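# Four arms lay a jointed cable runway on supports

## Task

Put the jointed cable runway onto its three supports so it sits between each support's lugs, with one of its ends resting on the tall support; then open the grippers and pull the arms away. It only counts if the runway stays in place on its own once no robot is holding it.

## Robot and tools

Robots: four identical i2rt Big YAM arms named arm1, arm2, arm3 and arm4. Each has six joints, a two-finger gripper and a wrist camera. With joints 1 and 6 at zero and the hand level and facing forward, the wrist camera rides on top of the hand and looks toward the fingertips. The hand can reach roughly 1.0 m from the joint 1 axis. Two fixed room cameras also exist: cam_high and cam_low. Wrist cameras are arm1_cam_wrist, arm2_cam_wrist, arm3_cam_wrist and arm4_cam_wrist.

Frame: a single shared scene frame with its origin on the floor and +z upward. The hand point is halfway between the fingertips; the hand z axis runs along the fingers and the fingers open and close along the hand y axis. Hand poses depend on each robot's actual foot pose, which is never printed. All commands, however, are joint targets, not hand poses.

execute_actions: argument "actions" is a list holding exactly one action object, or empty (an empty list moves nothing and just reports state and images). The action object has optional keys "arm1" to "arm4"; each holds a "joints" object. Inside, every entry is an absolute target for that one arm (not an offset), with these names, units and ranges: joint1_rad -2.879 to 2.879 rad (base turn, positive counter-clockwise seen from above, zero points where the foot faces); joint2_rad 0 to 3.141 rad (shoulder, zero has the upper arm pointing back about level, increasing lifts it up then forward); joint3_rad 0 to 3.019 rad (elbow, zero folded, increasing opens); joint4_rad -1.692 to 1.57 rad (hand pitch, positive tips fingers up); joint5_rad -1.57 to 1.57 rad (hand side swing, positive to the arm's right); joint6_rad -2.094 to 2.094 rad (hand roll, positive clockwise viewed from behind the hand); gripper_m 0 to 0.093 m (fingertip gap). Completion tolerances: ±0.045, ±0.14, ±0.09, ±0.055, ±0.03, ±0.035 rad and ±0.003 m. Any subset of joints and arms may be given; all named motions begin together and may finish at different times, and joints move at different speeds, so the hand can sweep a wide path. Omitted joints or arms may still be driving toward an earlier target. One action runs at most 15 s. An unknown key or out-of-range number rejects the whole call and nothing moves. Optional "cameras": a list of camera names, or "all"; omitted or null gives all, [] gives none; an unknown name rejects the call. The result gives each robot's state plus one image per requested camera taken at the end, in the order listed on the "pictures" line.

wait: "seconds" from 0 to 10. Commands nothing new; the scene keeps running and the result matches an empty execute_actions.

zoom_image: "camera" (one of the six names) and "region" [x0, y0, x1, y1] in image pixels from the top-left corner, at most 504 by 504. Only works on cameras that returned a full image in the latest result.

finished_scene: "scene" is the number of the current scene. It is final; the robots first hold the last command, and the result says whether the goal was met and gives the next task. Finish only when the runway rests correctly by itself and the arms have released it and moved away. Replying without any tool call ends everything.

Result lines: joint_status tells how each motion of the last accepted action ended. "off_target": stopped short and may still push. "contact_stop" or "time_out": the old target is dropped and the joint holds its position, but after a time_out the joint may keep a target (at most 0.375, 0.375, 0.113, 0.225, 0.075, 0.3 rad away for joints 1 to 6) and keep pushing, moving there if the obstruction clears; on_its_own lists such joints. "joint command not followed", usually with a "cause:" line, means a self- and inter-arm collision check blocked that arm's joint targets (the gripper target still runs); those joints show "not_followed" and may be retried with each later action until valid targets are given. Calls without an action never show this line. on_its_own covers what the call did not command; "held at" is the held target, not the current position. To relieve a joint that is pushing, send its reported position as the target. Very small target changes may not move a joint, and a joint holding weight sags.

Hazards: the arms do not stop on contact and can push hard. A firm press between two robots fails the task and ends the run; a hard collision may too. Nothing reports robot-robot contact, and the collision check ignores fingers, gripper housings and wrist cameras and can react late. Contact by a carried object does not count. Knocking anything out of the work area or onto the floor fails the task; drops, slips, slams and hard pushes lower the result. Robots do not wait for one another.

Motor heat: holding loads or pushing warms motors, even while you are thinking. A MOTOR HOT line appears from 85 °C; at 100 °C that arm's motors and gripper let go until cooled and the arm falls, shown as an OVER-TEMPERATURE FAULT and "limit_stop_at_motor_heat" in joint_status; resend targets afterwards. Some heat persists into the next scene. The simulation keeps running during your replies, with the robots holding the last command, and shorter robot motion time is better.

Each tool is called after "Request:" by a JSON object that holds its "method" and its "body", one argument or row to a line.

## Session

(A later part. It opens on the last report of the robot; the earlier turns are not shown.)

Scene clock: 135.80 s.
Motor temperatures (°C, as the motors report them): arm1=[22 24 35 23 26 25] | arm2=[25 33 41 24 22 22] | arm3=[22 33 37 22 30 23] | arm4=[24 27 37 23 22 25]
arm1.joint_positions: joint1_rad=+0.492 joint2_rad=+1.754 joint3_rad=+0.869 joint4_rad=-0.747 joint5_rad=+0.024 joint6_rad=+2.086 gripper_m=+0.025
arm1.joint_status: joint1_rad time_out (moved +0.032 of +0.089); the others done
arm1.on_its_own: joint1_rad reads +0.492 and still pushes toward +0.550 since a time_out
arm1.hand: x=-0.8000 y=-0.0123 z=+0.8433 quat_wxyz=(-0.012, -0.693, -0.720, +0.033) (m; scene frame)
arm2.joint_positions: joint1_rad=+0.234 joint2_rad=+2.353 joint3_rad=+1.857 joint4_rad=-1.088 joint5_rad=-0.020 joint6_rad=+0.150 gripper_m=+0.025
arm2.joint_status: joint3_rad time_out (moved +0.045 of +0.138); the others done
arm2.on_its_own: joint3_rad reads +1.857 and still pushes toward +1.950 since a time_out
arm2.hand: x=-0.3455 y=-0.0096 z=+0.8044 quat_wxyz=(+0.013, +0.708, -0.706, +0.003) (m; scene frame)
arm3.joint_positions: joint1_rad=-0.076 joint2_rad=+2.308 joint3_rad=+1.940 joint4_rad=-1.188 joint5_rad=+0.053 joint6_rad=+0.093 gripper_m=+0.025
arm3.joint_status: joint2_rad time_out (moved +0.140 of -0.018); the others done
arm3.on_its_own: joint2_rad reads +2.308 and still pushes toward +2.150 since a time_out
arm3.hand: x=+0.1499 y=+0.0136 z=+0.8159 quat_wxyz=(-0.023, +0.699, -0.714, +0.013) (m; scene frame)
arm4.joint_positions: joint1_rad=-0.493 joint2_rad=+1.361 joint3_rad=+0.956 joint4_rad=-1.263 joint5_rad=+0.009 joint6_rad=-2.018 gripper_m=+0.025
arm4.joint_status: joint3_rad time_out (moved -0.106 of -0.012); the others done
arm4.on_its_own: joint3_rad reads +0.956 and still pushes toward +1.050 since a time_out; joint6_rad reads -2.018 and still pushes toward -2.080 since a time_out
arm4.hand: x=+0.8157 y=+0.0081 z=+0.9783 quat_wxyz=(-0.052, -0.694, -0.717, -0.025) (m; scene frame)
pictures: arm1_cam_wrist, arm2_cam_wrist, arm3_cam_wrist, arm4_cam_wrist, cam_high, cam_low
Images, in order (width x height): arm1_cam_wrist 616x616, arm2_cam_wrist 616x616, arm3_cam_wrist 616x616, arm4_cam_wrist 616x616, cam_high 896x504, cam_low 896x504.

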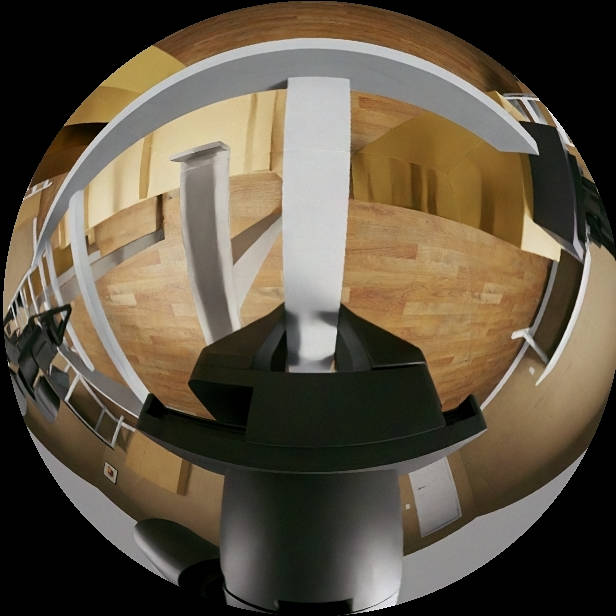

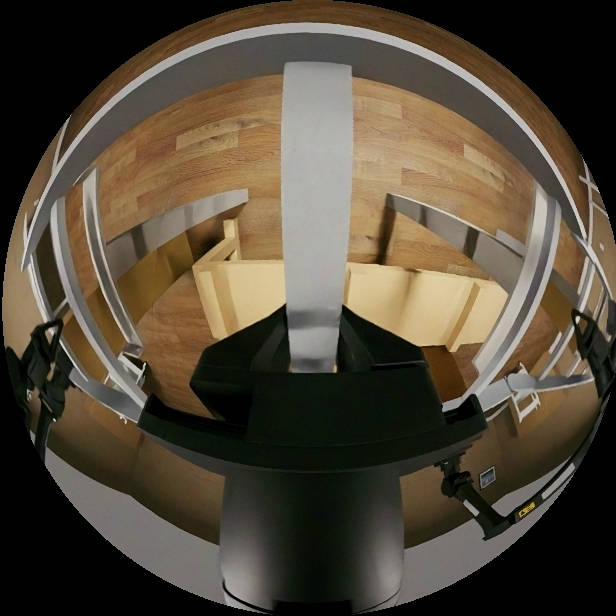

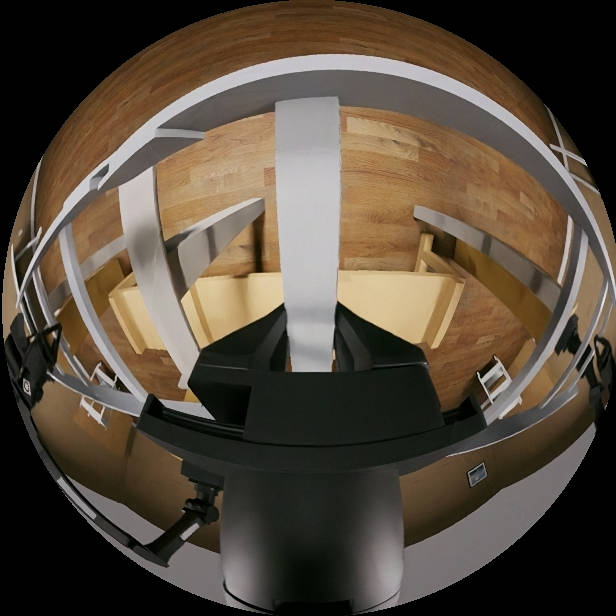

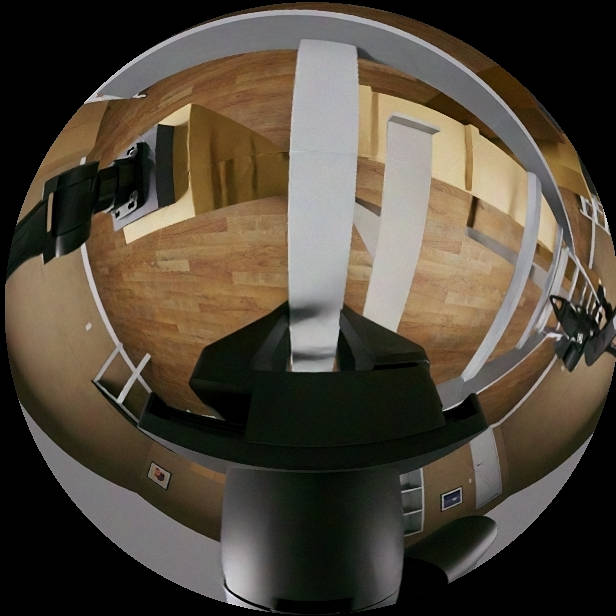

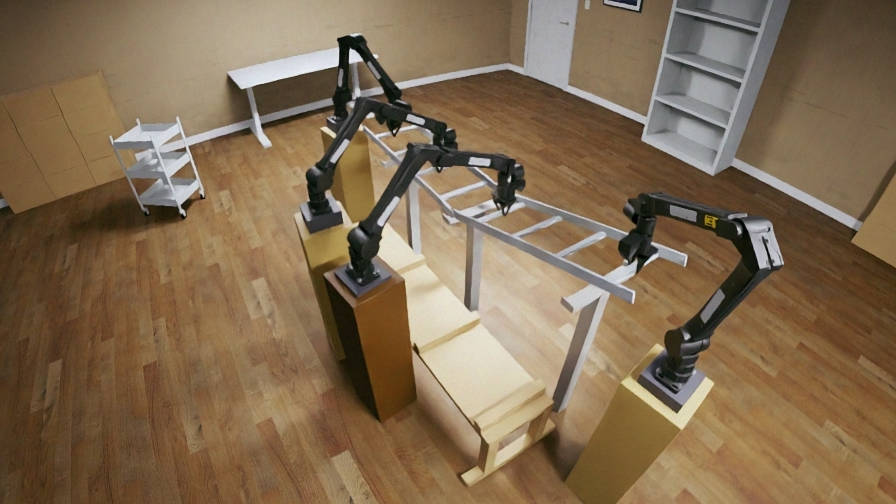

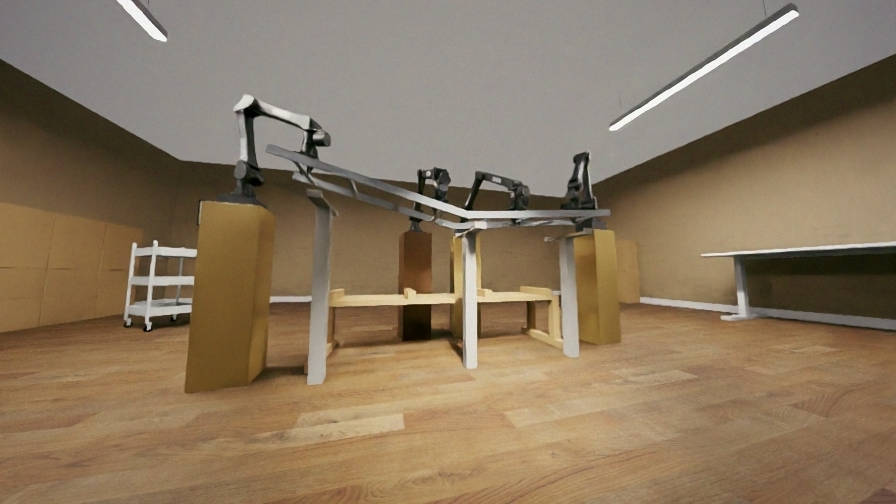

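Request:
{"method": "execute_actions", "body": {
  "actions": [
    {"arm1":{"joints":{"joint1_rad":0.52,"joint2_rad":1.85,"joint3_rad":0.9,"joint4_rad":-0.5}},"arm4":{"joints":{"joint1_rad":-0.5,"joint2_rad":1.4,"joint3_rad":0.96,"joint4_rad":-1.03}},"arm3":{"joints":{"joint2_rad":2.2,"joint4_rad":-1.17}},"arm2":{"joints":{"joint2_rad":2.31,"joint4_rad":-1.03}}}
  ]
}}

Scene clock: 145.73 s.
Motor temperatures (°C, as the motors report them): arm1=[22 25 34 23 26 25] | arm2=[25 36 42 24 22 22] | arm3=[22 35 38 22 30 23] | arm4=[24 27 36 23 22 25]
arm1.joint_positions: joint1_rad=+0.495 joint2_rad=+1.918 joint3_rad=+0.833 joint4_rad=-0.544 joint5_rad=+0.012 joint6_rad=+2.086 gripper_m=+0.025
arm1.joint_status: all done
arm1.hand: x=-0.8056 y=-0.0135 z=+0.7739 quat_wxyz=(-0.006, -0.692, -0.721, +0.030) (m; scene frame)
arm2.joint_positions: joint1_rad=+0.246 joint2_rad=+2.423 joint3_rad=+1.857 joint4_rad=-1.022 joint5_rad=-0.003 joint6_rad=+0.158 gripper_m=+0.025
arm2.joint_status: all done
arm2.on_its_own: joint3_rad reads +1.857 and still pushes toward +1.950 since a time_out
arm2.hand: x=-0.3502 y=-0.0106 z=+0.7586 quat_wxyz=(+0.007, +0.710, -0.704, +0.010) (m; scene frame)
arm3.joint_positions: joint1_rad=-0.076 joint2_rad=+2.360 joint3_rad=+1.940 joint4_rad=-1.154 joint5_rad=+0.031 joint6_rad=+0.091 gripper_m=+0.025
arm3.joint_status: joint2_rad off_target (ended at +2.360, target +2.200); the others done
arm3.on_its_own: joint2_rad reads +2.360 and still pushes toward +2.200 since a time_out
arm3.hand: x=+0.1461 y=+0.0128 z=+0.7810 quat_wxyz=(-0.009, +0.700, -0.714, +0.013) (m; scene frame)
arm4.joint_positions: joint1_rad=-0.499 joint2_rad=+1.469 joint3_rad=+0.859 joint4_rad=-1.084 joint5_rad=+0.002 joint6_rad=-2.026 gripper_m=+0.025
arm4.joint_status: joint3_rad time_out (moved -0.097 of +0.004); the others done
arm4.on_its_own: joint3_rad reads +0.859 and still pushes toward +0.960 since a time_out; joint6_rad reads -2.026 and still pushes toward -2.080 since a time_out
arm4.hand: x=+0.8201 y=+0.0072 z=+0.9096 quat_wxyz=(-0.066, -0.693, -0.717, -0.026) (m; scene frame)
pictures: arm1_cam_wrist, arm2_cam_wrist, arm3_cam_wrist, arm4_cam_wrist, cam_high, cam_low
Images, in order (width x height): arm1_cam_wrist 616x616, arm2_cam_wrist 616x616, arm3_cam_wrist 616x616, arm4_cam_wrist 616x616, cam_high 896x504, cam_low 896x504.

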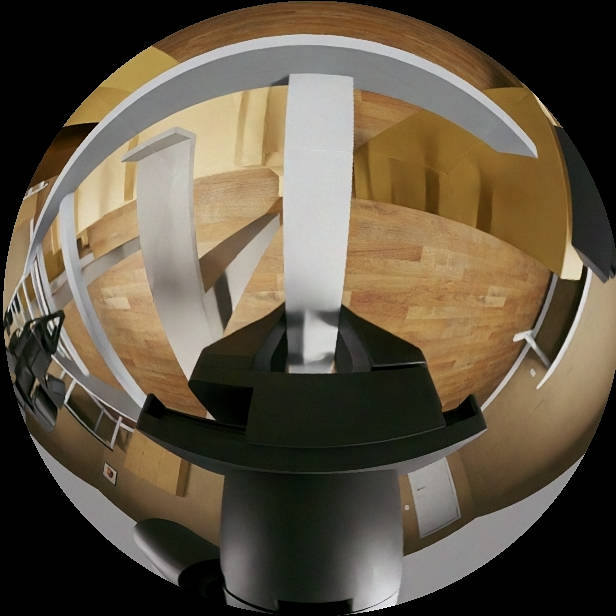

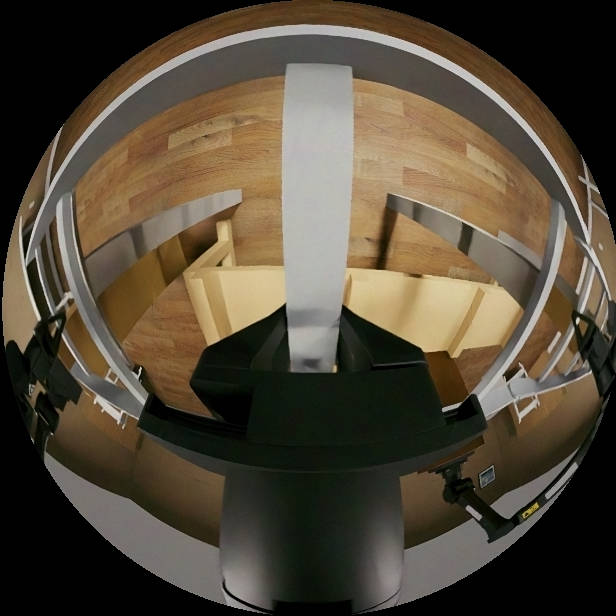

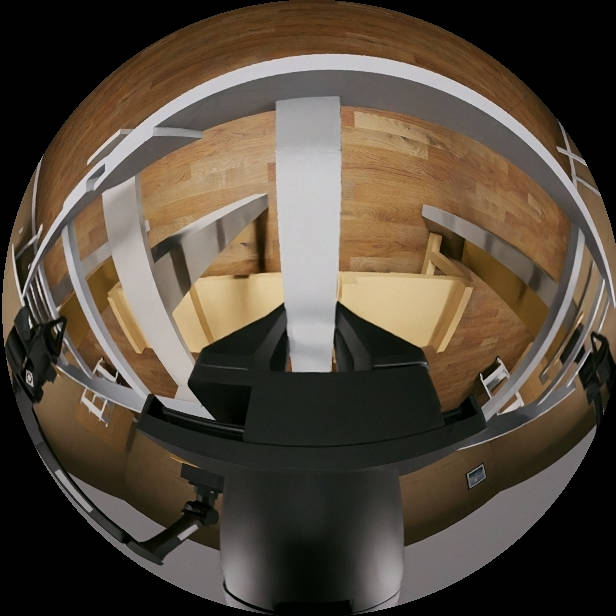

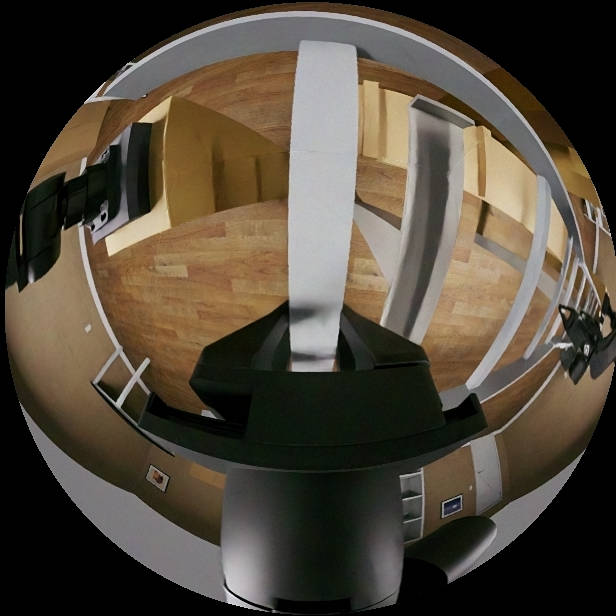

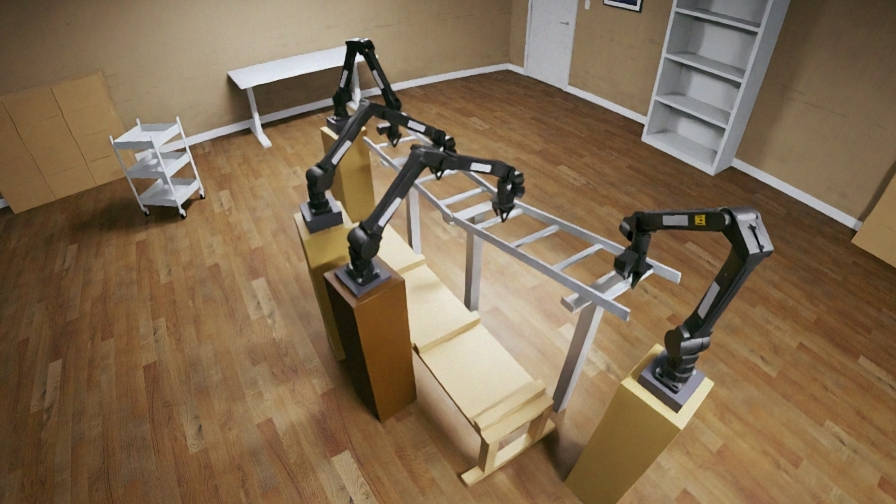

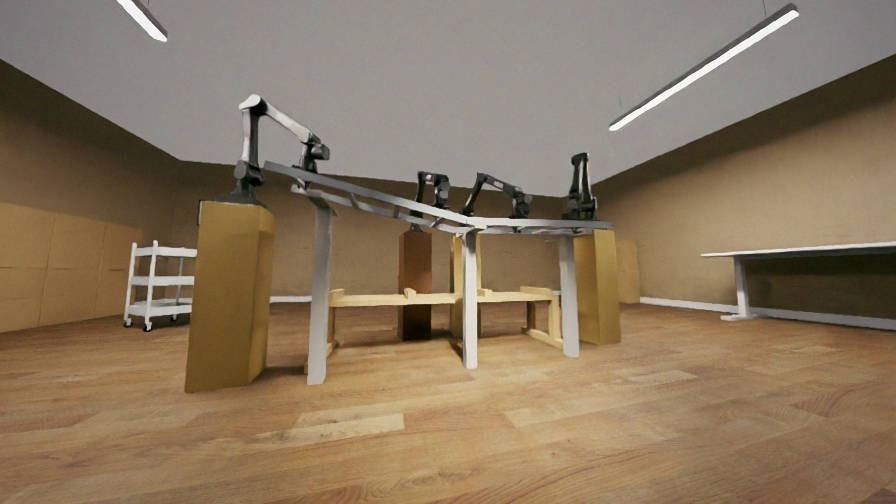

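Request:
{"method": "execute_actions", "body": {
  "actions": [
    {"arm1":{"joints":{"joint1_rad":0.6,"joint2_rad":1.99,"joint3_rad":0.92,"joint4_rad":-0.4}},"arm4":{"joints":{"joint1_rad":-0.58,"joint2_rad":1.49,"joint3_rad":0.94,"joint4_rad":-0.93}},"arm3":{"joints":{"joint2_rad":2.29,"joint3_rad":2.1,"joint4_rad":-1.15}},"arm2":{"joints":{"joint2_rad":2.41,"joint3_rad":2.03,"joint4_rad":-1.01}}}
  ]
}}

Scene clock: 152.13 s.
Motor temperatures (°C, as the motors report them): arm1=[22 25 33 23 26 24] | arm2=[25 37 42 24 22 22] | arm3=[22 36 38 22 29 23] | arm4=[24 27 36 23 22 25]
arm1.joint_positions: joint1_rad=+0.540 joint2_rad=+2.038 joint3_rad=+0.838 joint4_rad=-0.411 joint5_rad=+0.015 joint6_rad=+2.086 gripper_m=+0.025
arm1.joint_status: joint1_rad time_out (moved +0.046 of +0.105); the others done
arm1.on_its_own: joint1_rad reads +0.540 and still pushes toward +0.600 since a time_out
arm1.hand: x=-0.8118 y=+0.0018 z=+0.7298 quat_wxyz=(-0.011, -0.676, -0.737, +0.022) (m; scene frame)
arm2.joint_positions: joint1_rad=+0.251 joint2_rad=+2.507 joint3_rad=+1.935 joint4_rad=-0.990 joint5_rad=+0.011 joint6_rad=+0.161 gripper_m=+0.024
arm2.joint_status: joint3_rad time_out (moved +0.078 of +0.173); the others done
arm2.on_its_own: joint3_rad reads +1.935 and still pushes toward +2.030 since a time_out
arm2.hand: x=-0.3548 y=+0.0099 z=+0.7286 quat_wxyz=(-0.006, +0.711, -0.703, +0.003) (m; scene frame)
arm3.joint_positions: joint1_rad=-0.074 joint2_rad=+2.428 joint3_rad=+2.008 joint4_rad=-1.112 joint5_rad=+0.024 joint6_rad=+0.089 gripper_m=+0.025
arm3.joint_status: joint3_rad time_out (moved +0.068 of +0.160); the others done
arm3.on_its_own: joint3_rad reads +2.008 and still pushes toward +2.100 since a time_out
arm3.hand: x=+0.1415 y=+0.0370 z=+0.7588 quat_wxyz=(-0.020, +0.702, -0.712, -0.006) (m; scene frame)
arm4.joint_positions: joint1_rad=-0.562 joint2_rad=+1.557 joint3_rad=+0.850 joint4_rad=-0.973 joint5_rad=+0.007 joint6_rad=-2.078 gripper_m=+0.025
arm4.joint_status: all done
arm4.on_its_own: joint6_rad moved -0.052 to your old target -2.090
arm4.hand: x=+0.8174 y=+0.0335 z=+0.8760 quat_wxyz=(-0.059, -0.697, -0.714, -0.023) (m; scene frame)
pictures: arm1_cam_wrist, arm2_cam_wrist, arm3_cam_wrist, arm4_cam_wrist, cam_high, cam_low
Images, in order (width x height): arm1_cam_wrist 616x616, arm2_cam_wrist 616x616, arm3_cam_wrist 616x616, arm4_cam_wrist 616x616, cam_high 896x504, cam_low 896x504.

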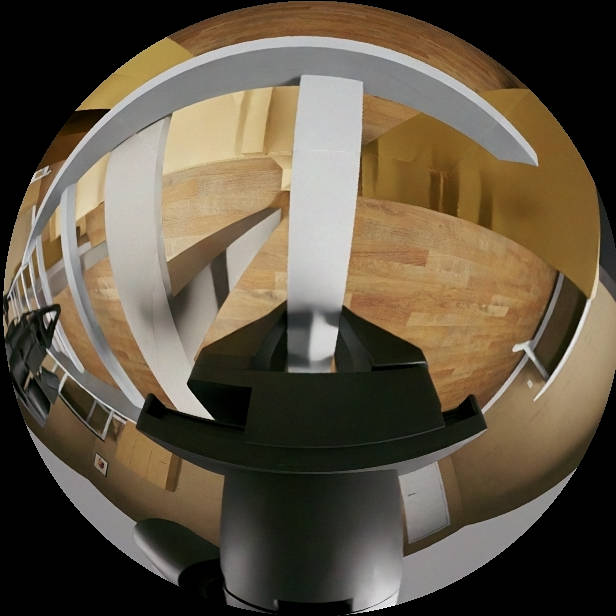

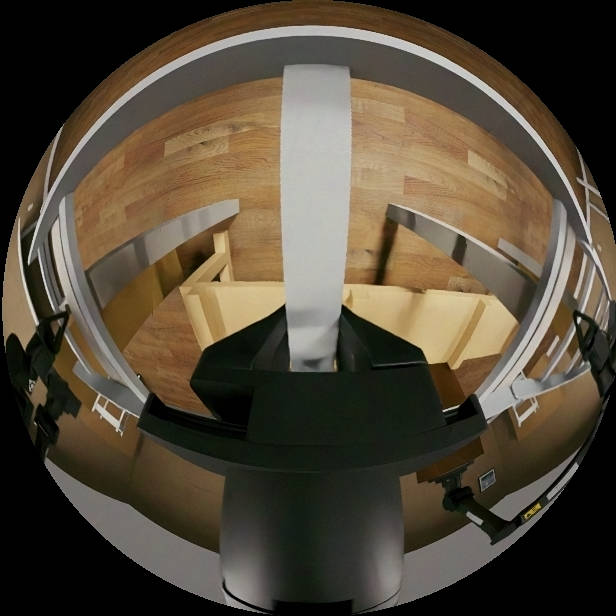

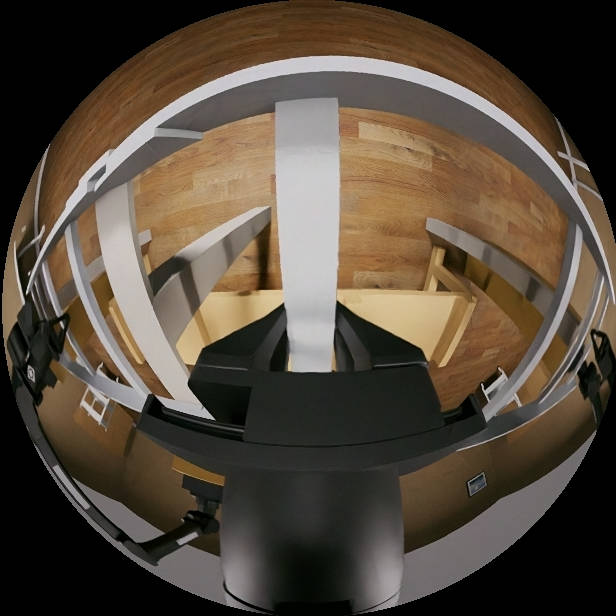

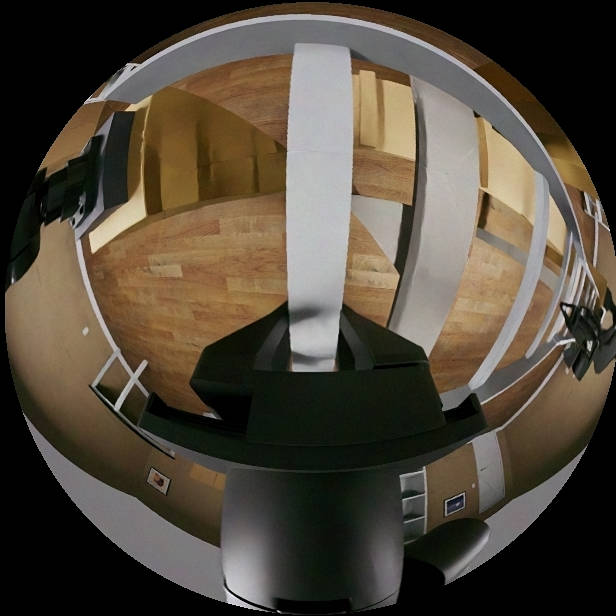

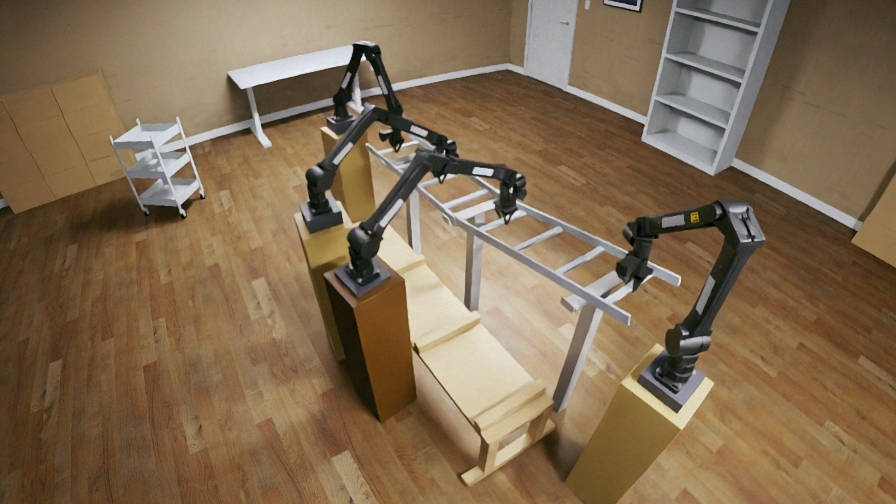

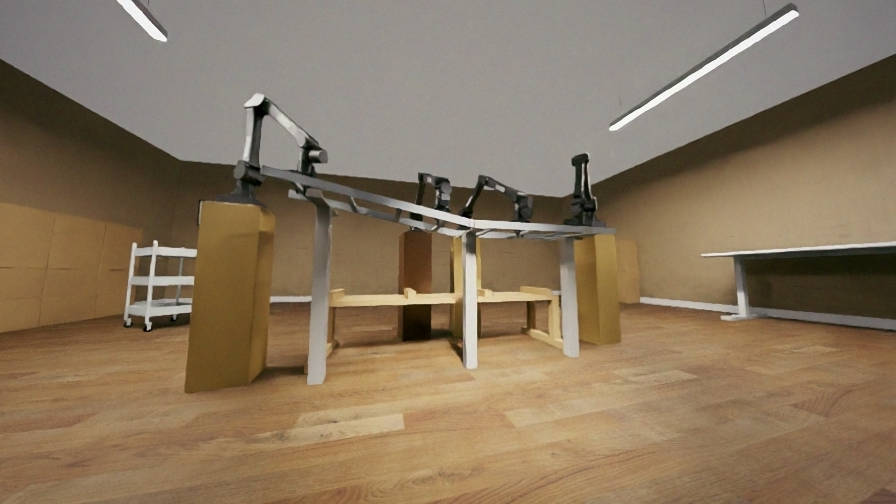

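Request:
{"method": "execute_actions", "body": {
  "actions": [
    {"arm1":{"joints":{"joint1_rad":0.5,"joint2_rad":2.04,"joint3_rad":0.9,"joint4_rad":-0.36}},"arm4":{"joints":{"joint1_rad":-0.48,"joint2_rad":1.56,"joint3_rad":0.9,"joint4_rad":-0.85}},"arm3":{"joints":{"joint2_rad":2.29,"joint3_rad":2.04,"joint4_rad":-1.08}},"arm2":{"joints":{"joint2_rad":2.41,"joint3_rad":1.98,"joint4_rad":-0.96}}}
  ],
  "cameras": ["cam_high","cam_low","arm3_cam_wrist"]
}}

Request:
{"method": "zoom_image", "body": {
  "camera": "cam_high",
  "region": [350,130,710,340]
}}

Request:
{"method": "zoom_image", "body": {
  "camera": "cam_low",
  "region": [250,160,630,270]
}}

Scene clock: 161.53 s.
Motor temperatures (°C, as the motors report them): arm1=[22 25 32 23 26 24] | arm2=[25 38 42 24 22 22] | arm3=[22 37 39 22 28 23] | arm4=[24 27 35 23 22 25]
arm1.joint_positions: joint1_rad=+0.525 joint2_rad=+2.054 joint3_rad=+0.838 joint4_rad=-0.389 joint5_rad=-0.026 joint6_rad=+2.086 gripper_m=+0.025
arm1.joint_status: all done
arm1.hand: x=-0.8121 y=+0.0031 z=+0.7237 quat_wxyz=(+0.009, -0.682, -0.731, +0.014) (m; scene frame)
arm2.joint_positions: joint1_rad=+0.252 joint2_rad=+2.510 joint3_rad=+1.934 joint4_rad=-0.980 joint5_rad=+0.012 joint6_rad=+0.164 gripper_m=+0.024
arm2.joint_status: all done
arm2.hand: x=-0.3553 y=+0.0108 z=+0.7264 quat_wxyz=(-0.008, +0.710, -0.704, +0.001) (m; scene frame)
arm3.joint_positions: joint1_rad=-0.075 joint2_rad=+2.428 joint3_rad=+1.997 joint4_rad=-1.102 joint5_rad=+0.015 joint6_rad=+0.090 gripper_m=+0.025
arm3.joint_status: all done
arm3.hand: x=+0.1411 y=+0.0345 z=+0.7545 quat_wxyz=(-0.016, +0.701, -0.713, -0.007) (m; scene frame)
arm4.joint_positions: joint1_rad=-0.540 joint2_rad=+1.611 joint3_rad=+0.815 joint4_rad=-0.903 joint5_rad=+0.015 joint6_rad=-2.063 gripper_m=+0.025
arm4.joint_status: joint1_rad time_out (moved +0.022 of +0.082); the others done
arm4.on_its_own: joint1_rad reads -0.540 and still pushes toward -0.480 since a time_out
arm4.hand: x=+0.8215 y=+0.0247 z=+0.8480 quat_wxyz=(-0.066, -0.694, -0.716, -0.030) (m; scene frame)
pictures: arm3_cam_wrist, cam_high, cam_low
Images, in order (width x height): arm3_cam_wrist 616x616, cam_high 896x504, cam_low 896x504.

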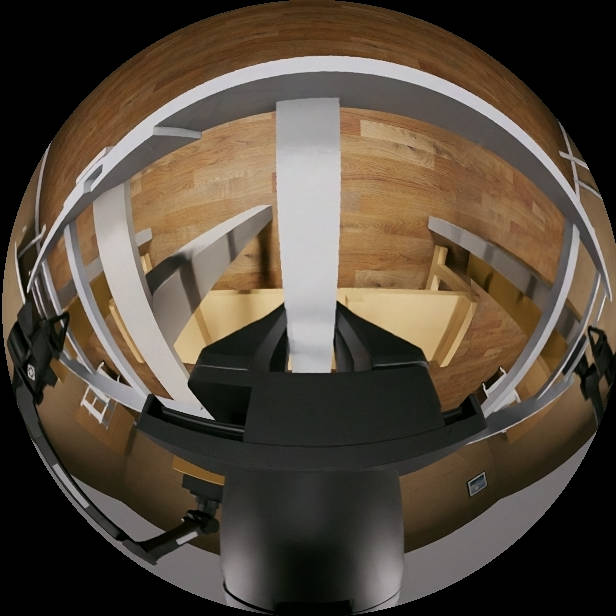

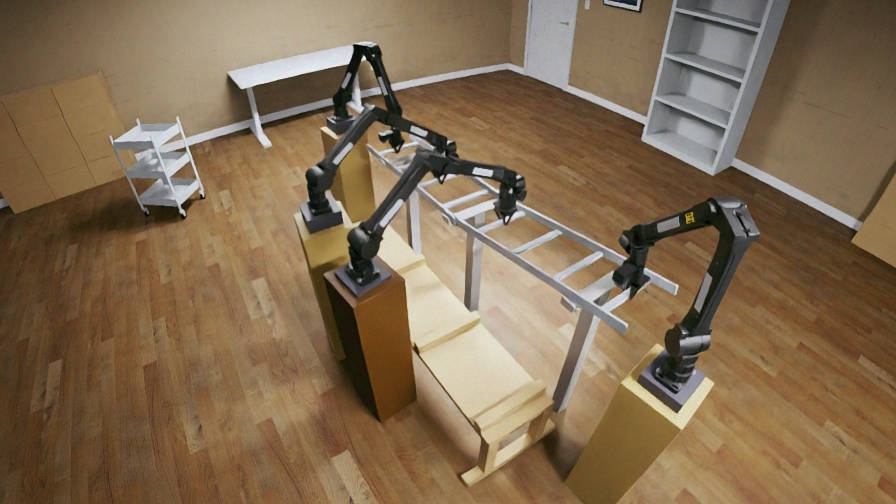

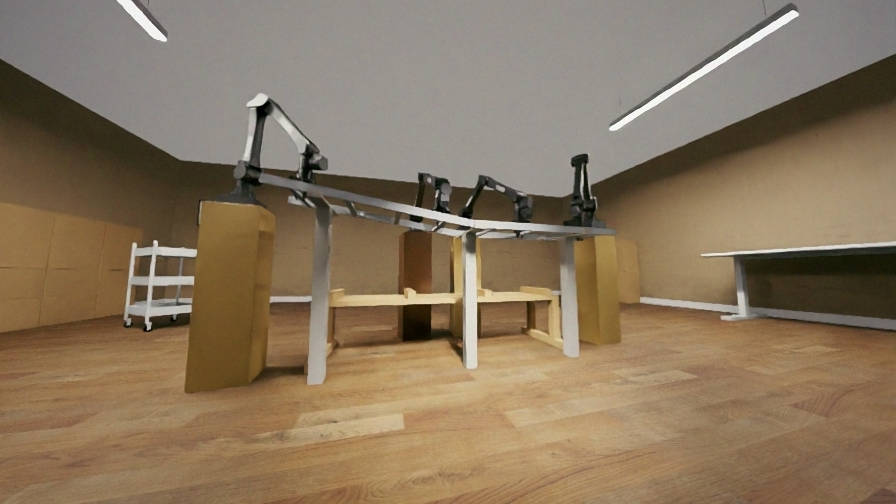

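Region (350, 130, 710, 340) of cam_high's 896x504 image, scaled by 1.400, with more detail than that image has; it fills the top 294 rows of this view, and the rest is white.

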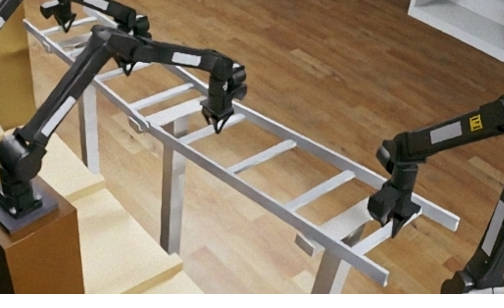

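Region (250, 160, 630, 270) of cam_low's 896x504 image, scaled by 1.326, with more detail than that image has; it fills the top 146 rows of this view, and the rest is white.

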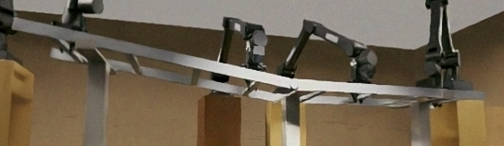

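Request:
{"method": "execute_actions", "body": {
  "actions": [
    {"arm1":{"joints":{"gripper_m":0.09}},"arm4":{"joints":{"gripper_m":0.09}},"arm3":{"joints":{"gripper_m":0.09}},"arm2":{"joints":{"gripper_m":0.09}}}
  ],
  "cameras": []
}}

Request:
{"method": "execute_actions", "body": {
  "actions": [
    {"arm1":{"joints":{"joint2_rad":1.5,"joint4_rad":-0.9}},"arm4":{"joints":{"joint2_rad":1.2,"joint3_rad":1.1,"joint4_rad":-1.4}},"arm3":{"joints":{"joint2_rad":1.8,"joint4_rad":-1.6}},"arm2":{"joints":{"joint2_rad":1.9,"joint4_rad":-1.5}}}
  ]
}}

Scene clock: 171.13 s.
Motor temperatures (°C, as the motors report them): arm1=[22 25 32 23 26 24] | arm2=[25 39 40 24 22 22] | arm3=[22 37 36 22 27 23] | arm4=[24 27 34 23 22 24]
arm1.joint_positions: joint1_rad=+0.508 joint2_rad=+2.054 joint3_rad=+0.879 joint4_rad=-0.369 joint5_rad=-0.003 joint6_rad=+2.086 gripper_m=+0.090
arm1.joint_status: all done
arm1.hand: x=-0.7818 y=+0.0103 z=+0.7295 quat_wxyz=(-0.009, -0.687, -0.726, -0.013) (m; scene frame)
arm2.joint_positions: joint1_rad=+0.252 joint2_rad=+2.400 joint3_rad=+1.944 joint4_rad=-0.969 joint5_rad=+0.003 joint6_rad=+0.164 gripper_m=+0.090
arm2.joint_status: all done
arm2.hand: x=-0.3629 y=+0.0446 z=+0.8054 quat_wxyz=(-0.043, +0.708, -0.703, -0.055) (m; scene frame)
arm3.joint_positions: joint1_rad=-0.075 joint2_rad=+2.295 joint3_rad=+2.006 joint4_rad=-1.090 joint5_rad=+0.003 joint6_rad=+0.090 gripper_m=+0.090
arm3.joint_status: all done
arm3.hand: x=+0.1369 y=+0.0627 z=+0.8519 quat_wxyz=(-0.062, +0.698, -0.710, -0.070) (m; scene frame)
arm4.joint_positions: joint1_rad=-0.486 joint2_rad=+1.597 joint3_rad=+0.841 joint4_rad=-0.872 joint5_rad=+0.003 joint6_rad=-2.066 gripper_m=+0.090
arm4.joint_status: all done
arm4.on_its_own: joint1_rad moved +0.055 to your old target -0.480
arm4.hand: x=+0.7919 y=+0.0149 z=+0.8578 quat_wxyz=(-0.035, -0.675, -0.737, -0.014) (m; scene frame)
pictures: none
No camera images: the call's "cameras" was empty. Leave "cameras" out to get every camera's image.

Scene clock: 172.93 s.
Motor temperatures (°C, as the motors report them): arm1=[22 25 31 23 26 24] | arm2=[25 38 40 24 22 22] | arm3=[22 37 36 22 27 23] | arm4=[24 27 34 23 22 24]
arm1.joint_positions: joint1_rad=+0.508 joint2_rad=+1.498 joint3_rad=+0.879 joint4_rad=-0.893 joint5_rad=-0.003 joint6_rad=+2.086 gripper_m=+0.090
arm1.joint_status: all done
arm1.hand: x=-0.8042 y=-0.0004 z=+0.9395 quat_wxyz=(-0.013, -0.687, -0.726, -0.028) (m; scene frame)
arm2.joint_positions: joint1_rad=+0.252 joint2_rad=+1.912 joint3_rad=+1.972 joint4_rad=-1.490 joint5_rad=+0.003 joint6_rad=+0.164 gripper_m=+0.090
arm2.joint_status: all done
arm2.hand: x=-0.3476 y=-0.0493 z=+1.1252 quat_wxyz=(-0.041, +0.708, -0.703, -0.053) (m; scene frame)
arm3.joint_positions: joint1_rad=-0.075 joint2_rad=+1.820 joint3_rad=+2.028 joint4_rad=-1.591 joint5_rad=+0.003 joint6_rad=+0.090 gripper_m=+0.090
arm3.joint_status: all done
arm3.hand: x=+0.1469 y=-0.0714 z=+1.1515 quat_wxyz=(-0.060, +0.698, -0.710, -0.068) (m; scene frame)
arm4.joint_positions: joint1_rad=-0.486 joint2_rad=+1.189 joint3_rad=+1.084 joint4_rad=-1.386 joint5_rad=+0.002 joint6_rad=-2.067 gripper_m=+0.090
arm4.joint_status: all done
arm4.hand: x=+0.8065 y=+0.0080 z=+1.0805 quat_wxyz=(+0.030, -0.675, -0.737, +0.009) (m; scene frame)
pictures: arm1_cam_wrist, arm2_cam_wrist, arm3_cam_wrist, arm4_cam_wrist, cam_high, cam_low
Images, in order (width x height): arm1_cam_wrist 616x616, arm2_cam_wrist 616x616, arm3_cam_wrist 616x616, arm4_cam_wrist 616x616, cam_high 896x504, cam_low 896x504.

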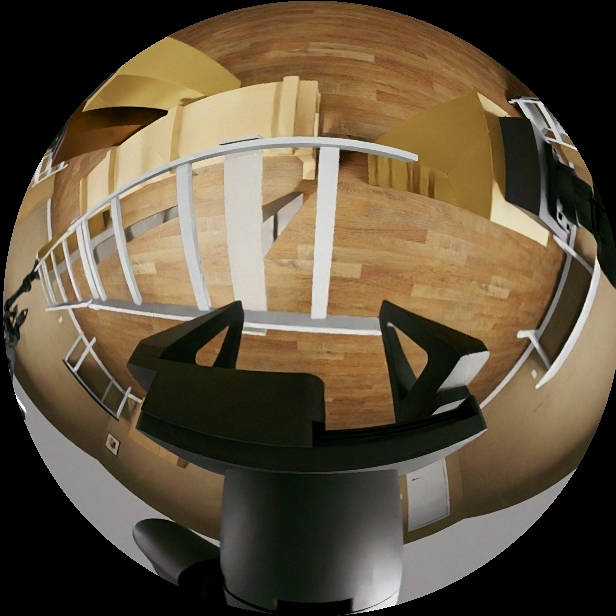

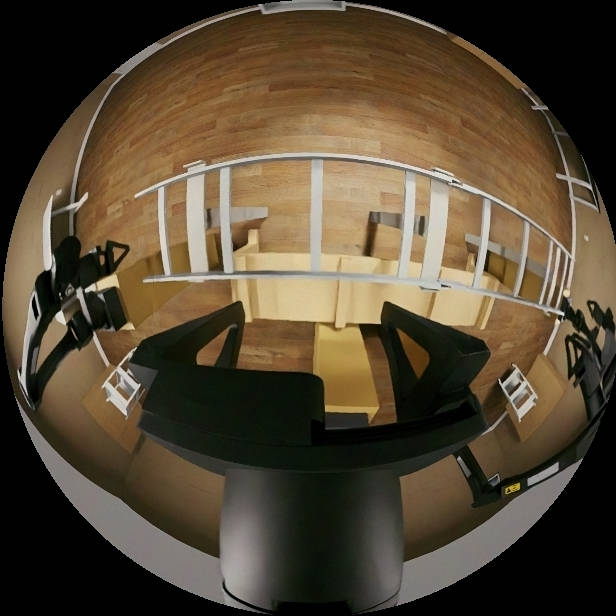

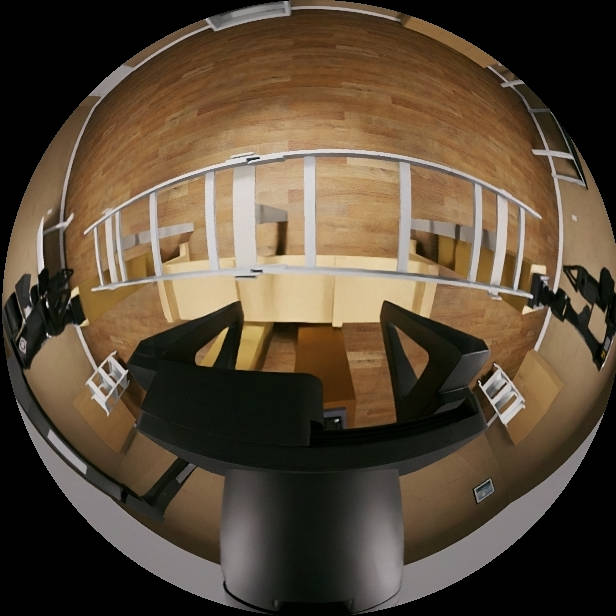

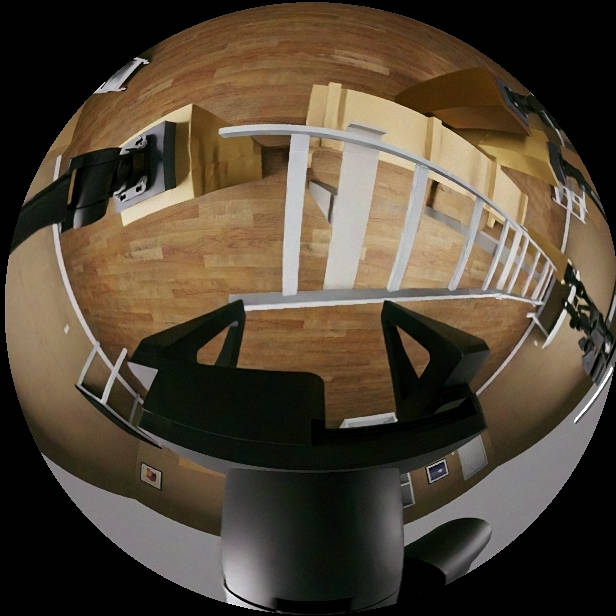

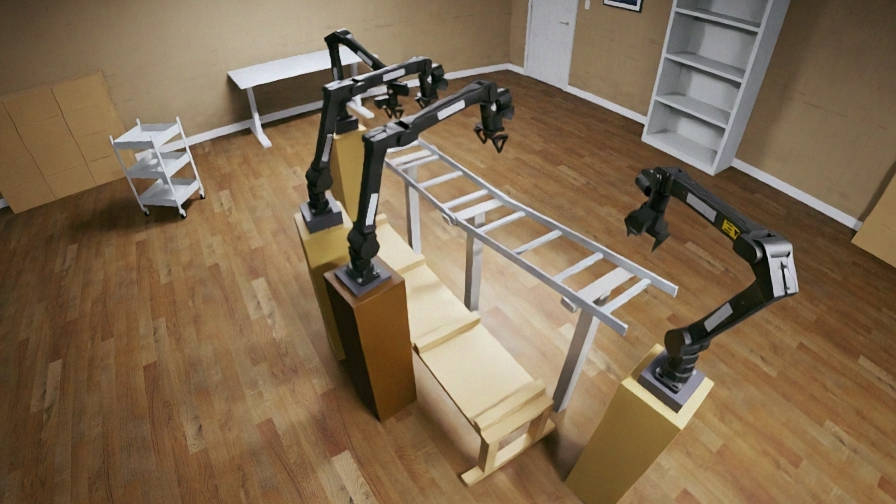

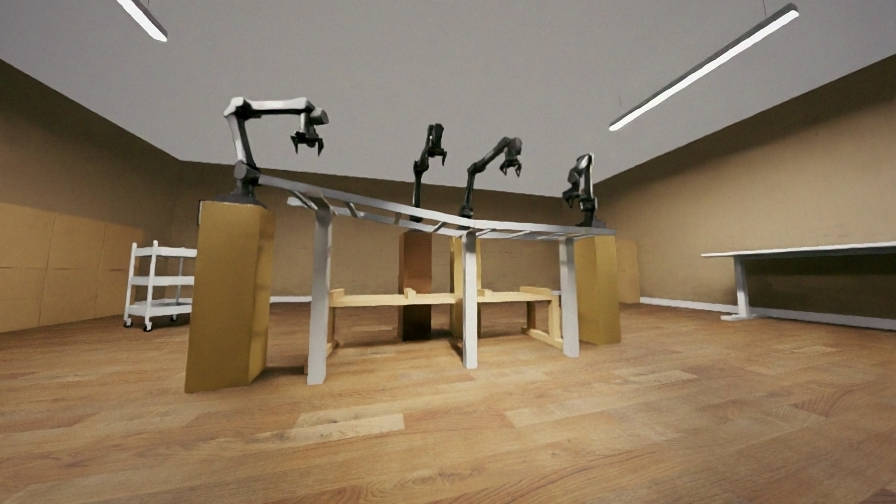

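Request:
{"method": "zoom_image", "body": {
  "camera": "arm4_cam_wrist",
  "region": [220,100,440,330]
}}

Request:
{"method": "zoom_image", "body": {
  "camera": "cam_high",
  "region": [540,240,700,350]
}}

Region (220, 100, 440, 330) of arm4_cam_wrist's 616x616 image, scaled by 2.191, with more detail than that image has; it fills the left 482 columns of this view, and the rest is white.

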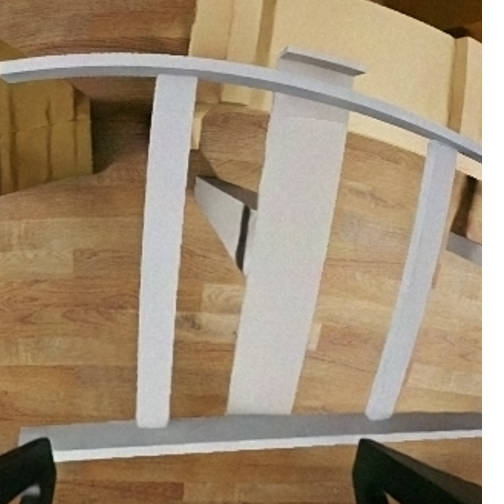

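Region (540, 240, 700, 350) of cam_high's 896x504 image, scaled by 3.150, with more detail than that image has; it fills the top 346 rows of this view, and the rest is white.

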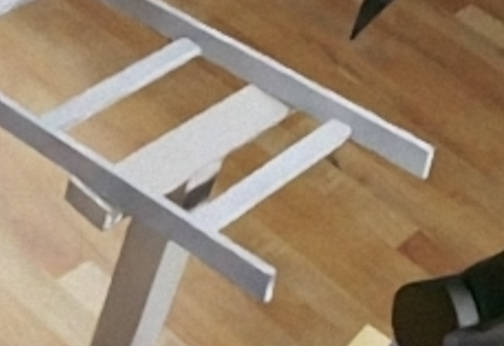

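Seated.

Request:
{"method": "finished_scene", "body": {
  "scene": 1
}}

The scene is finished: the task was done.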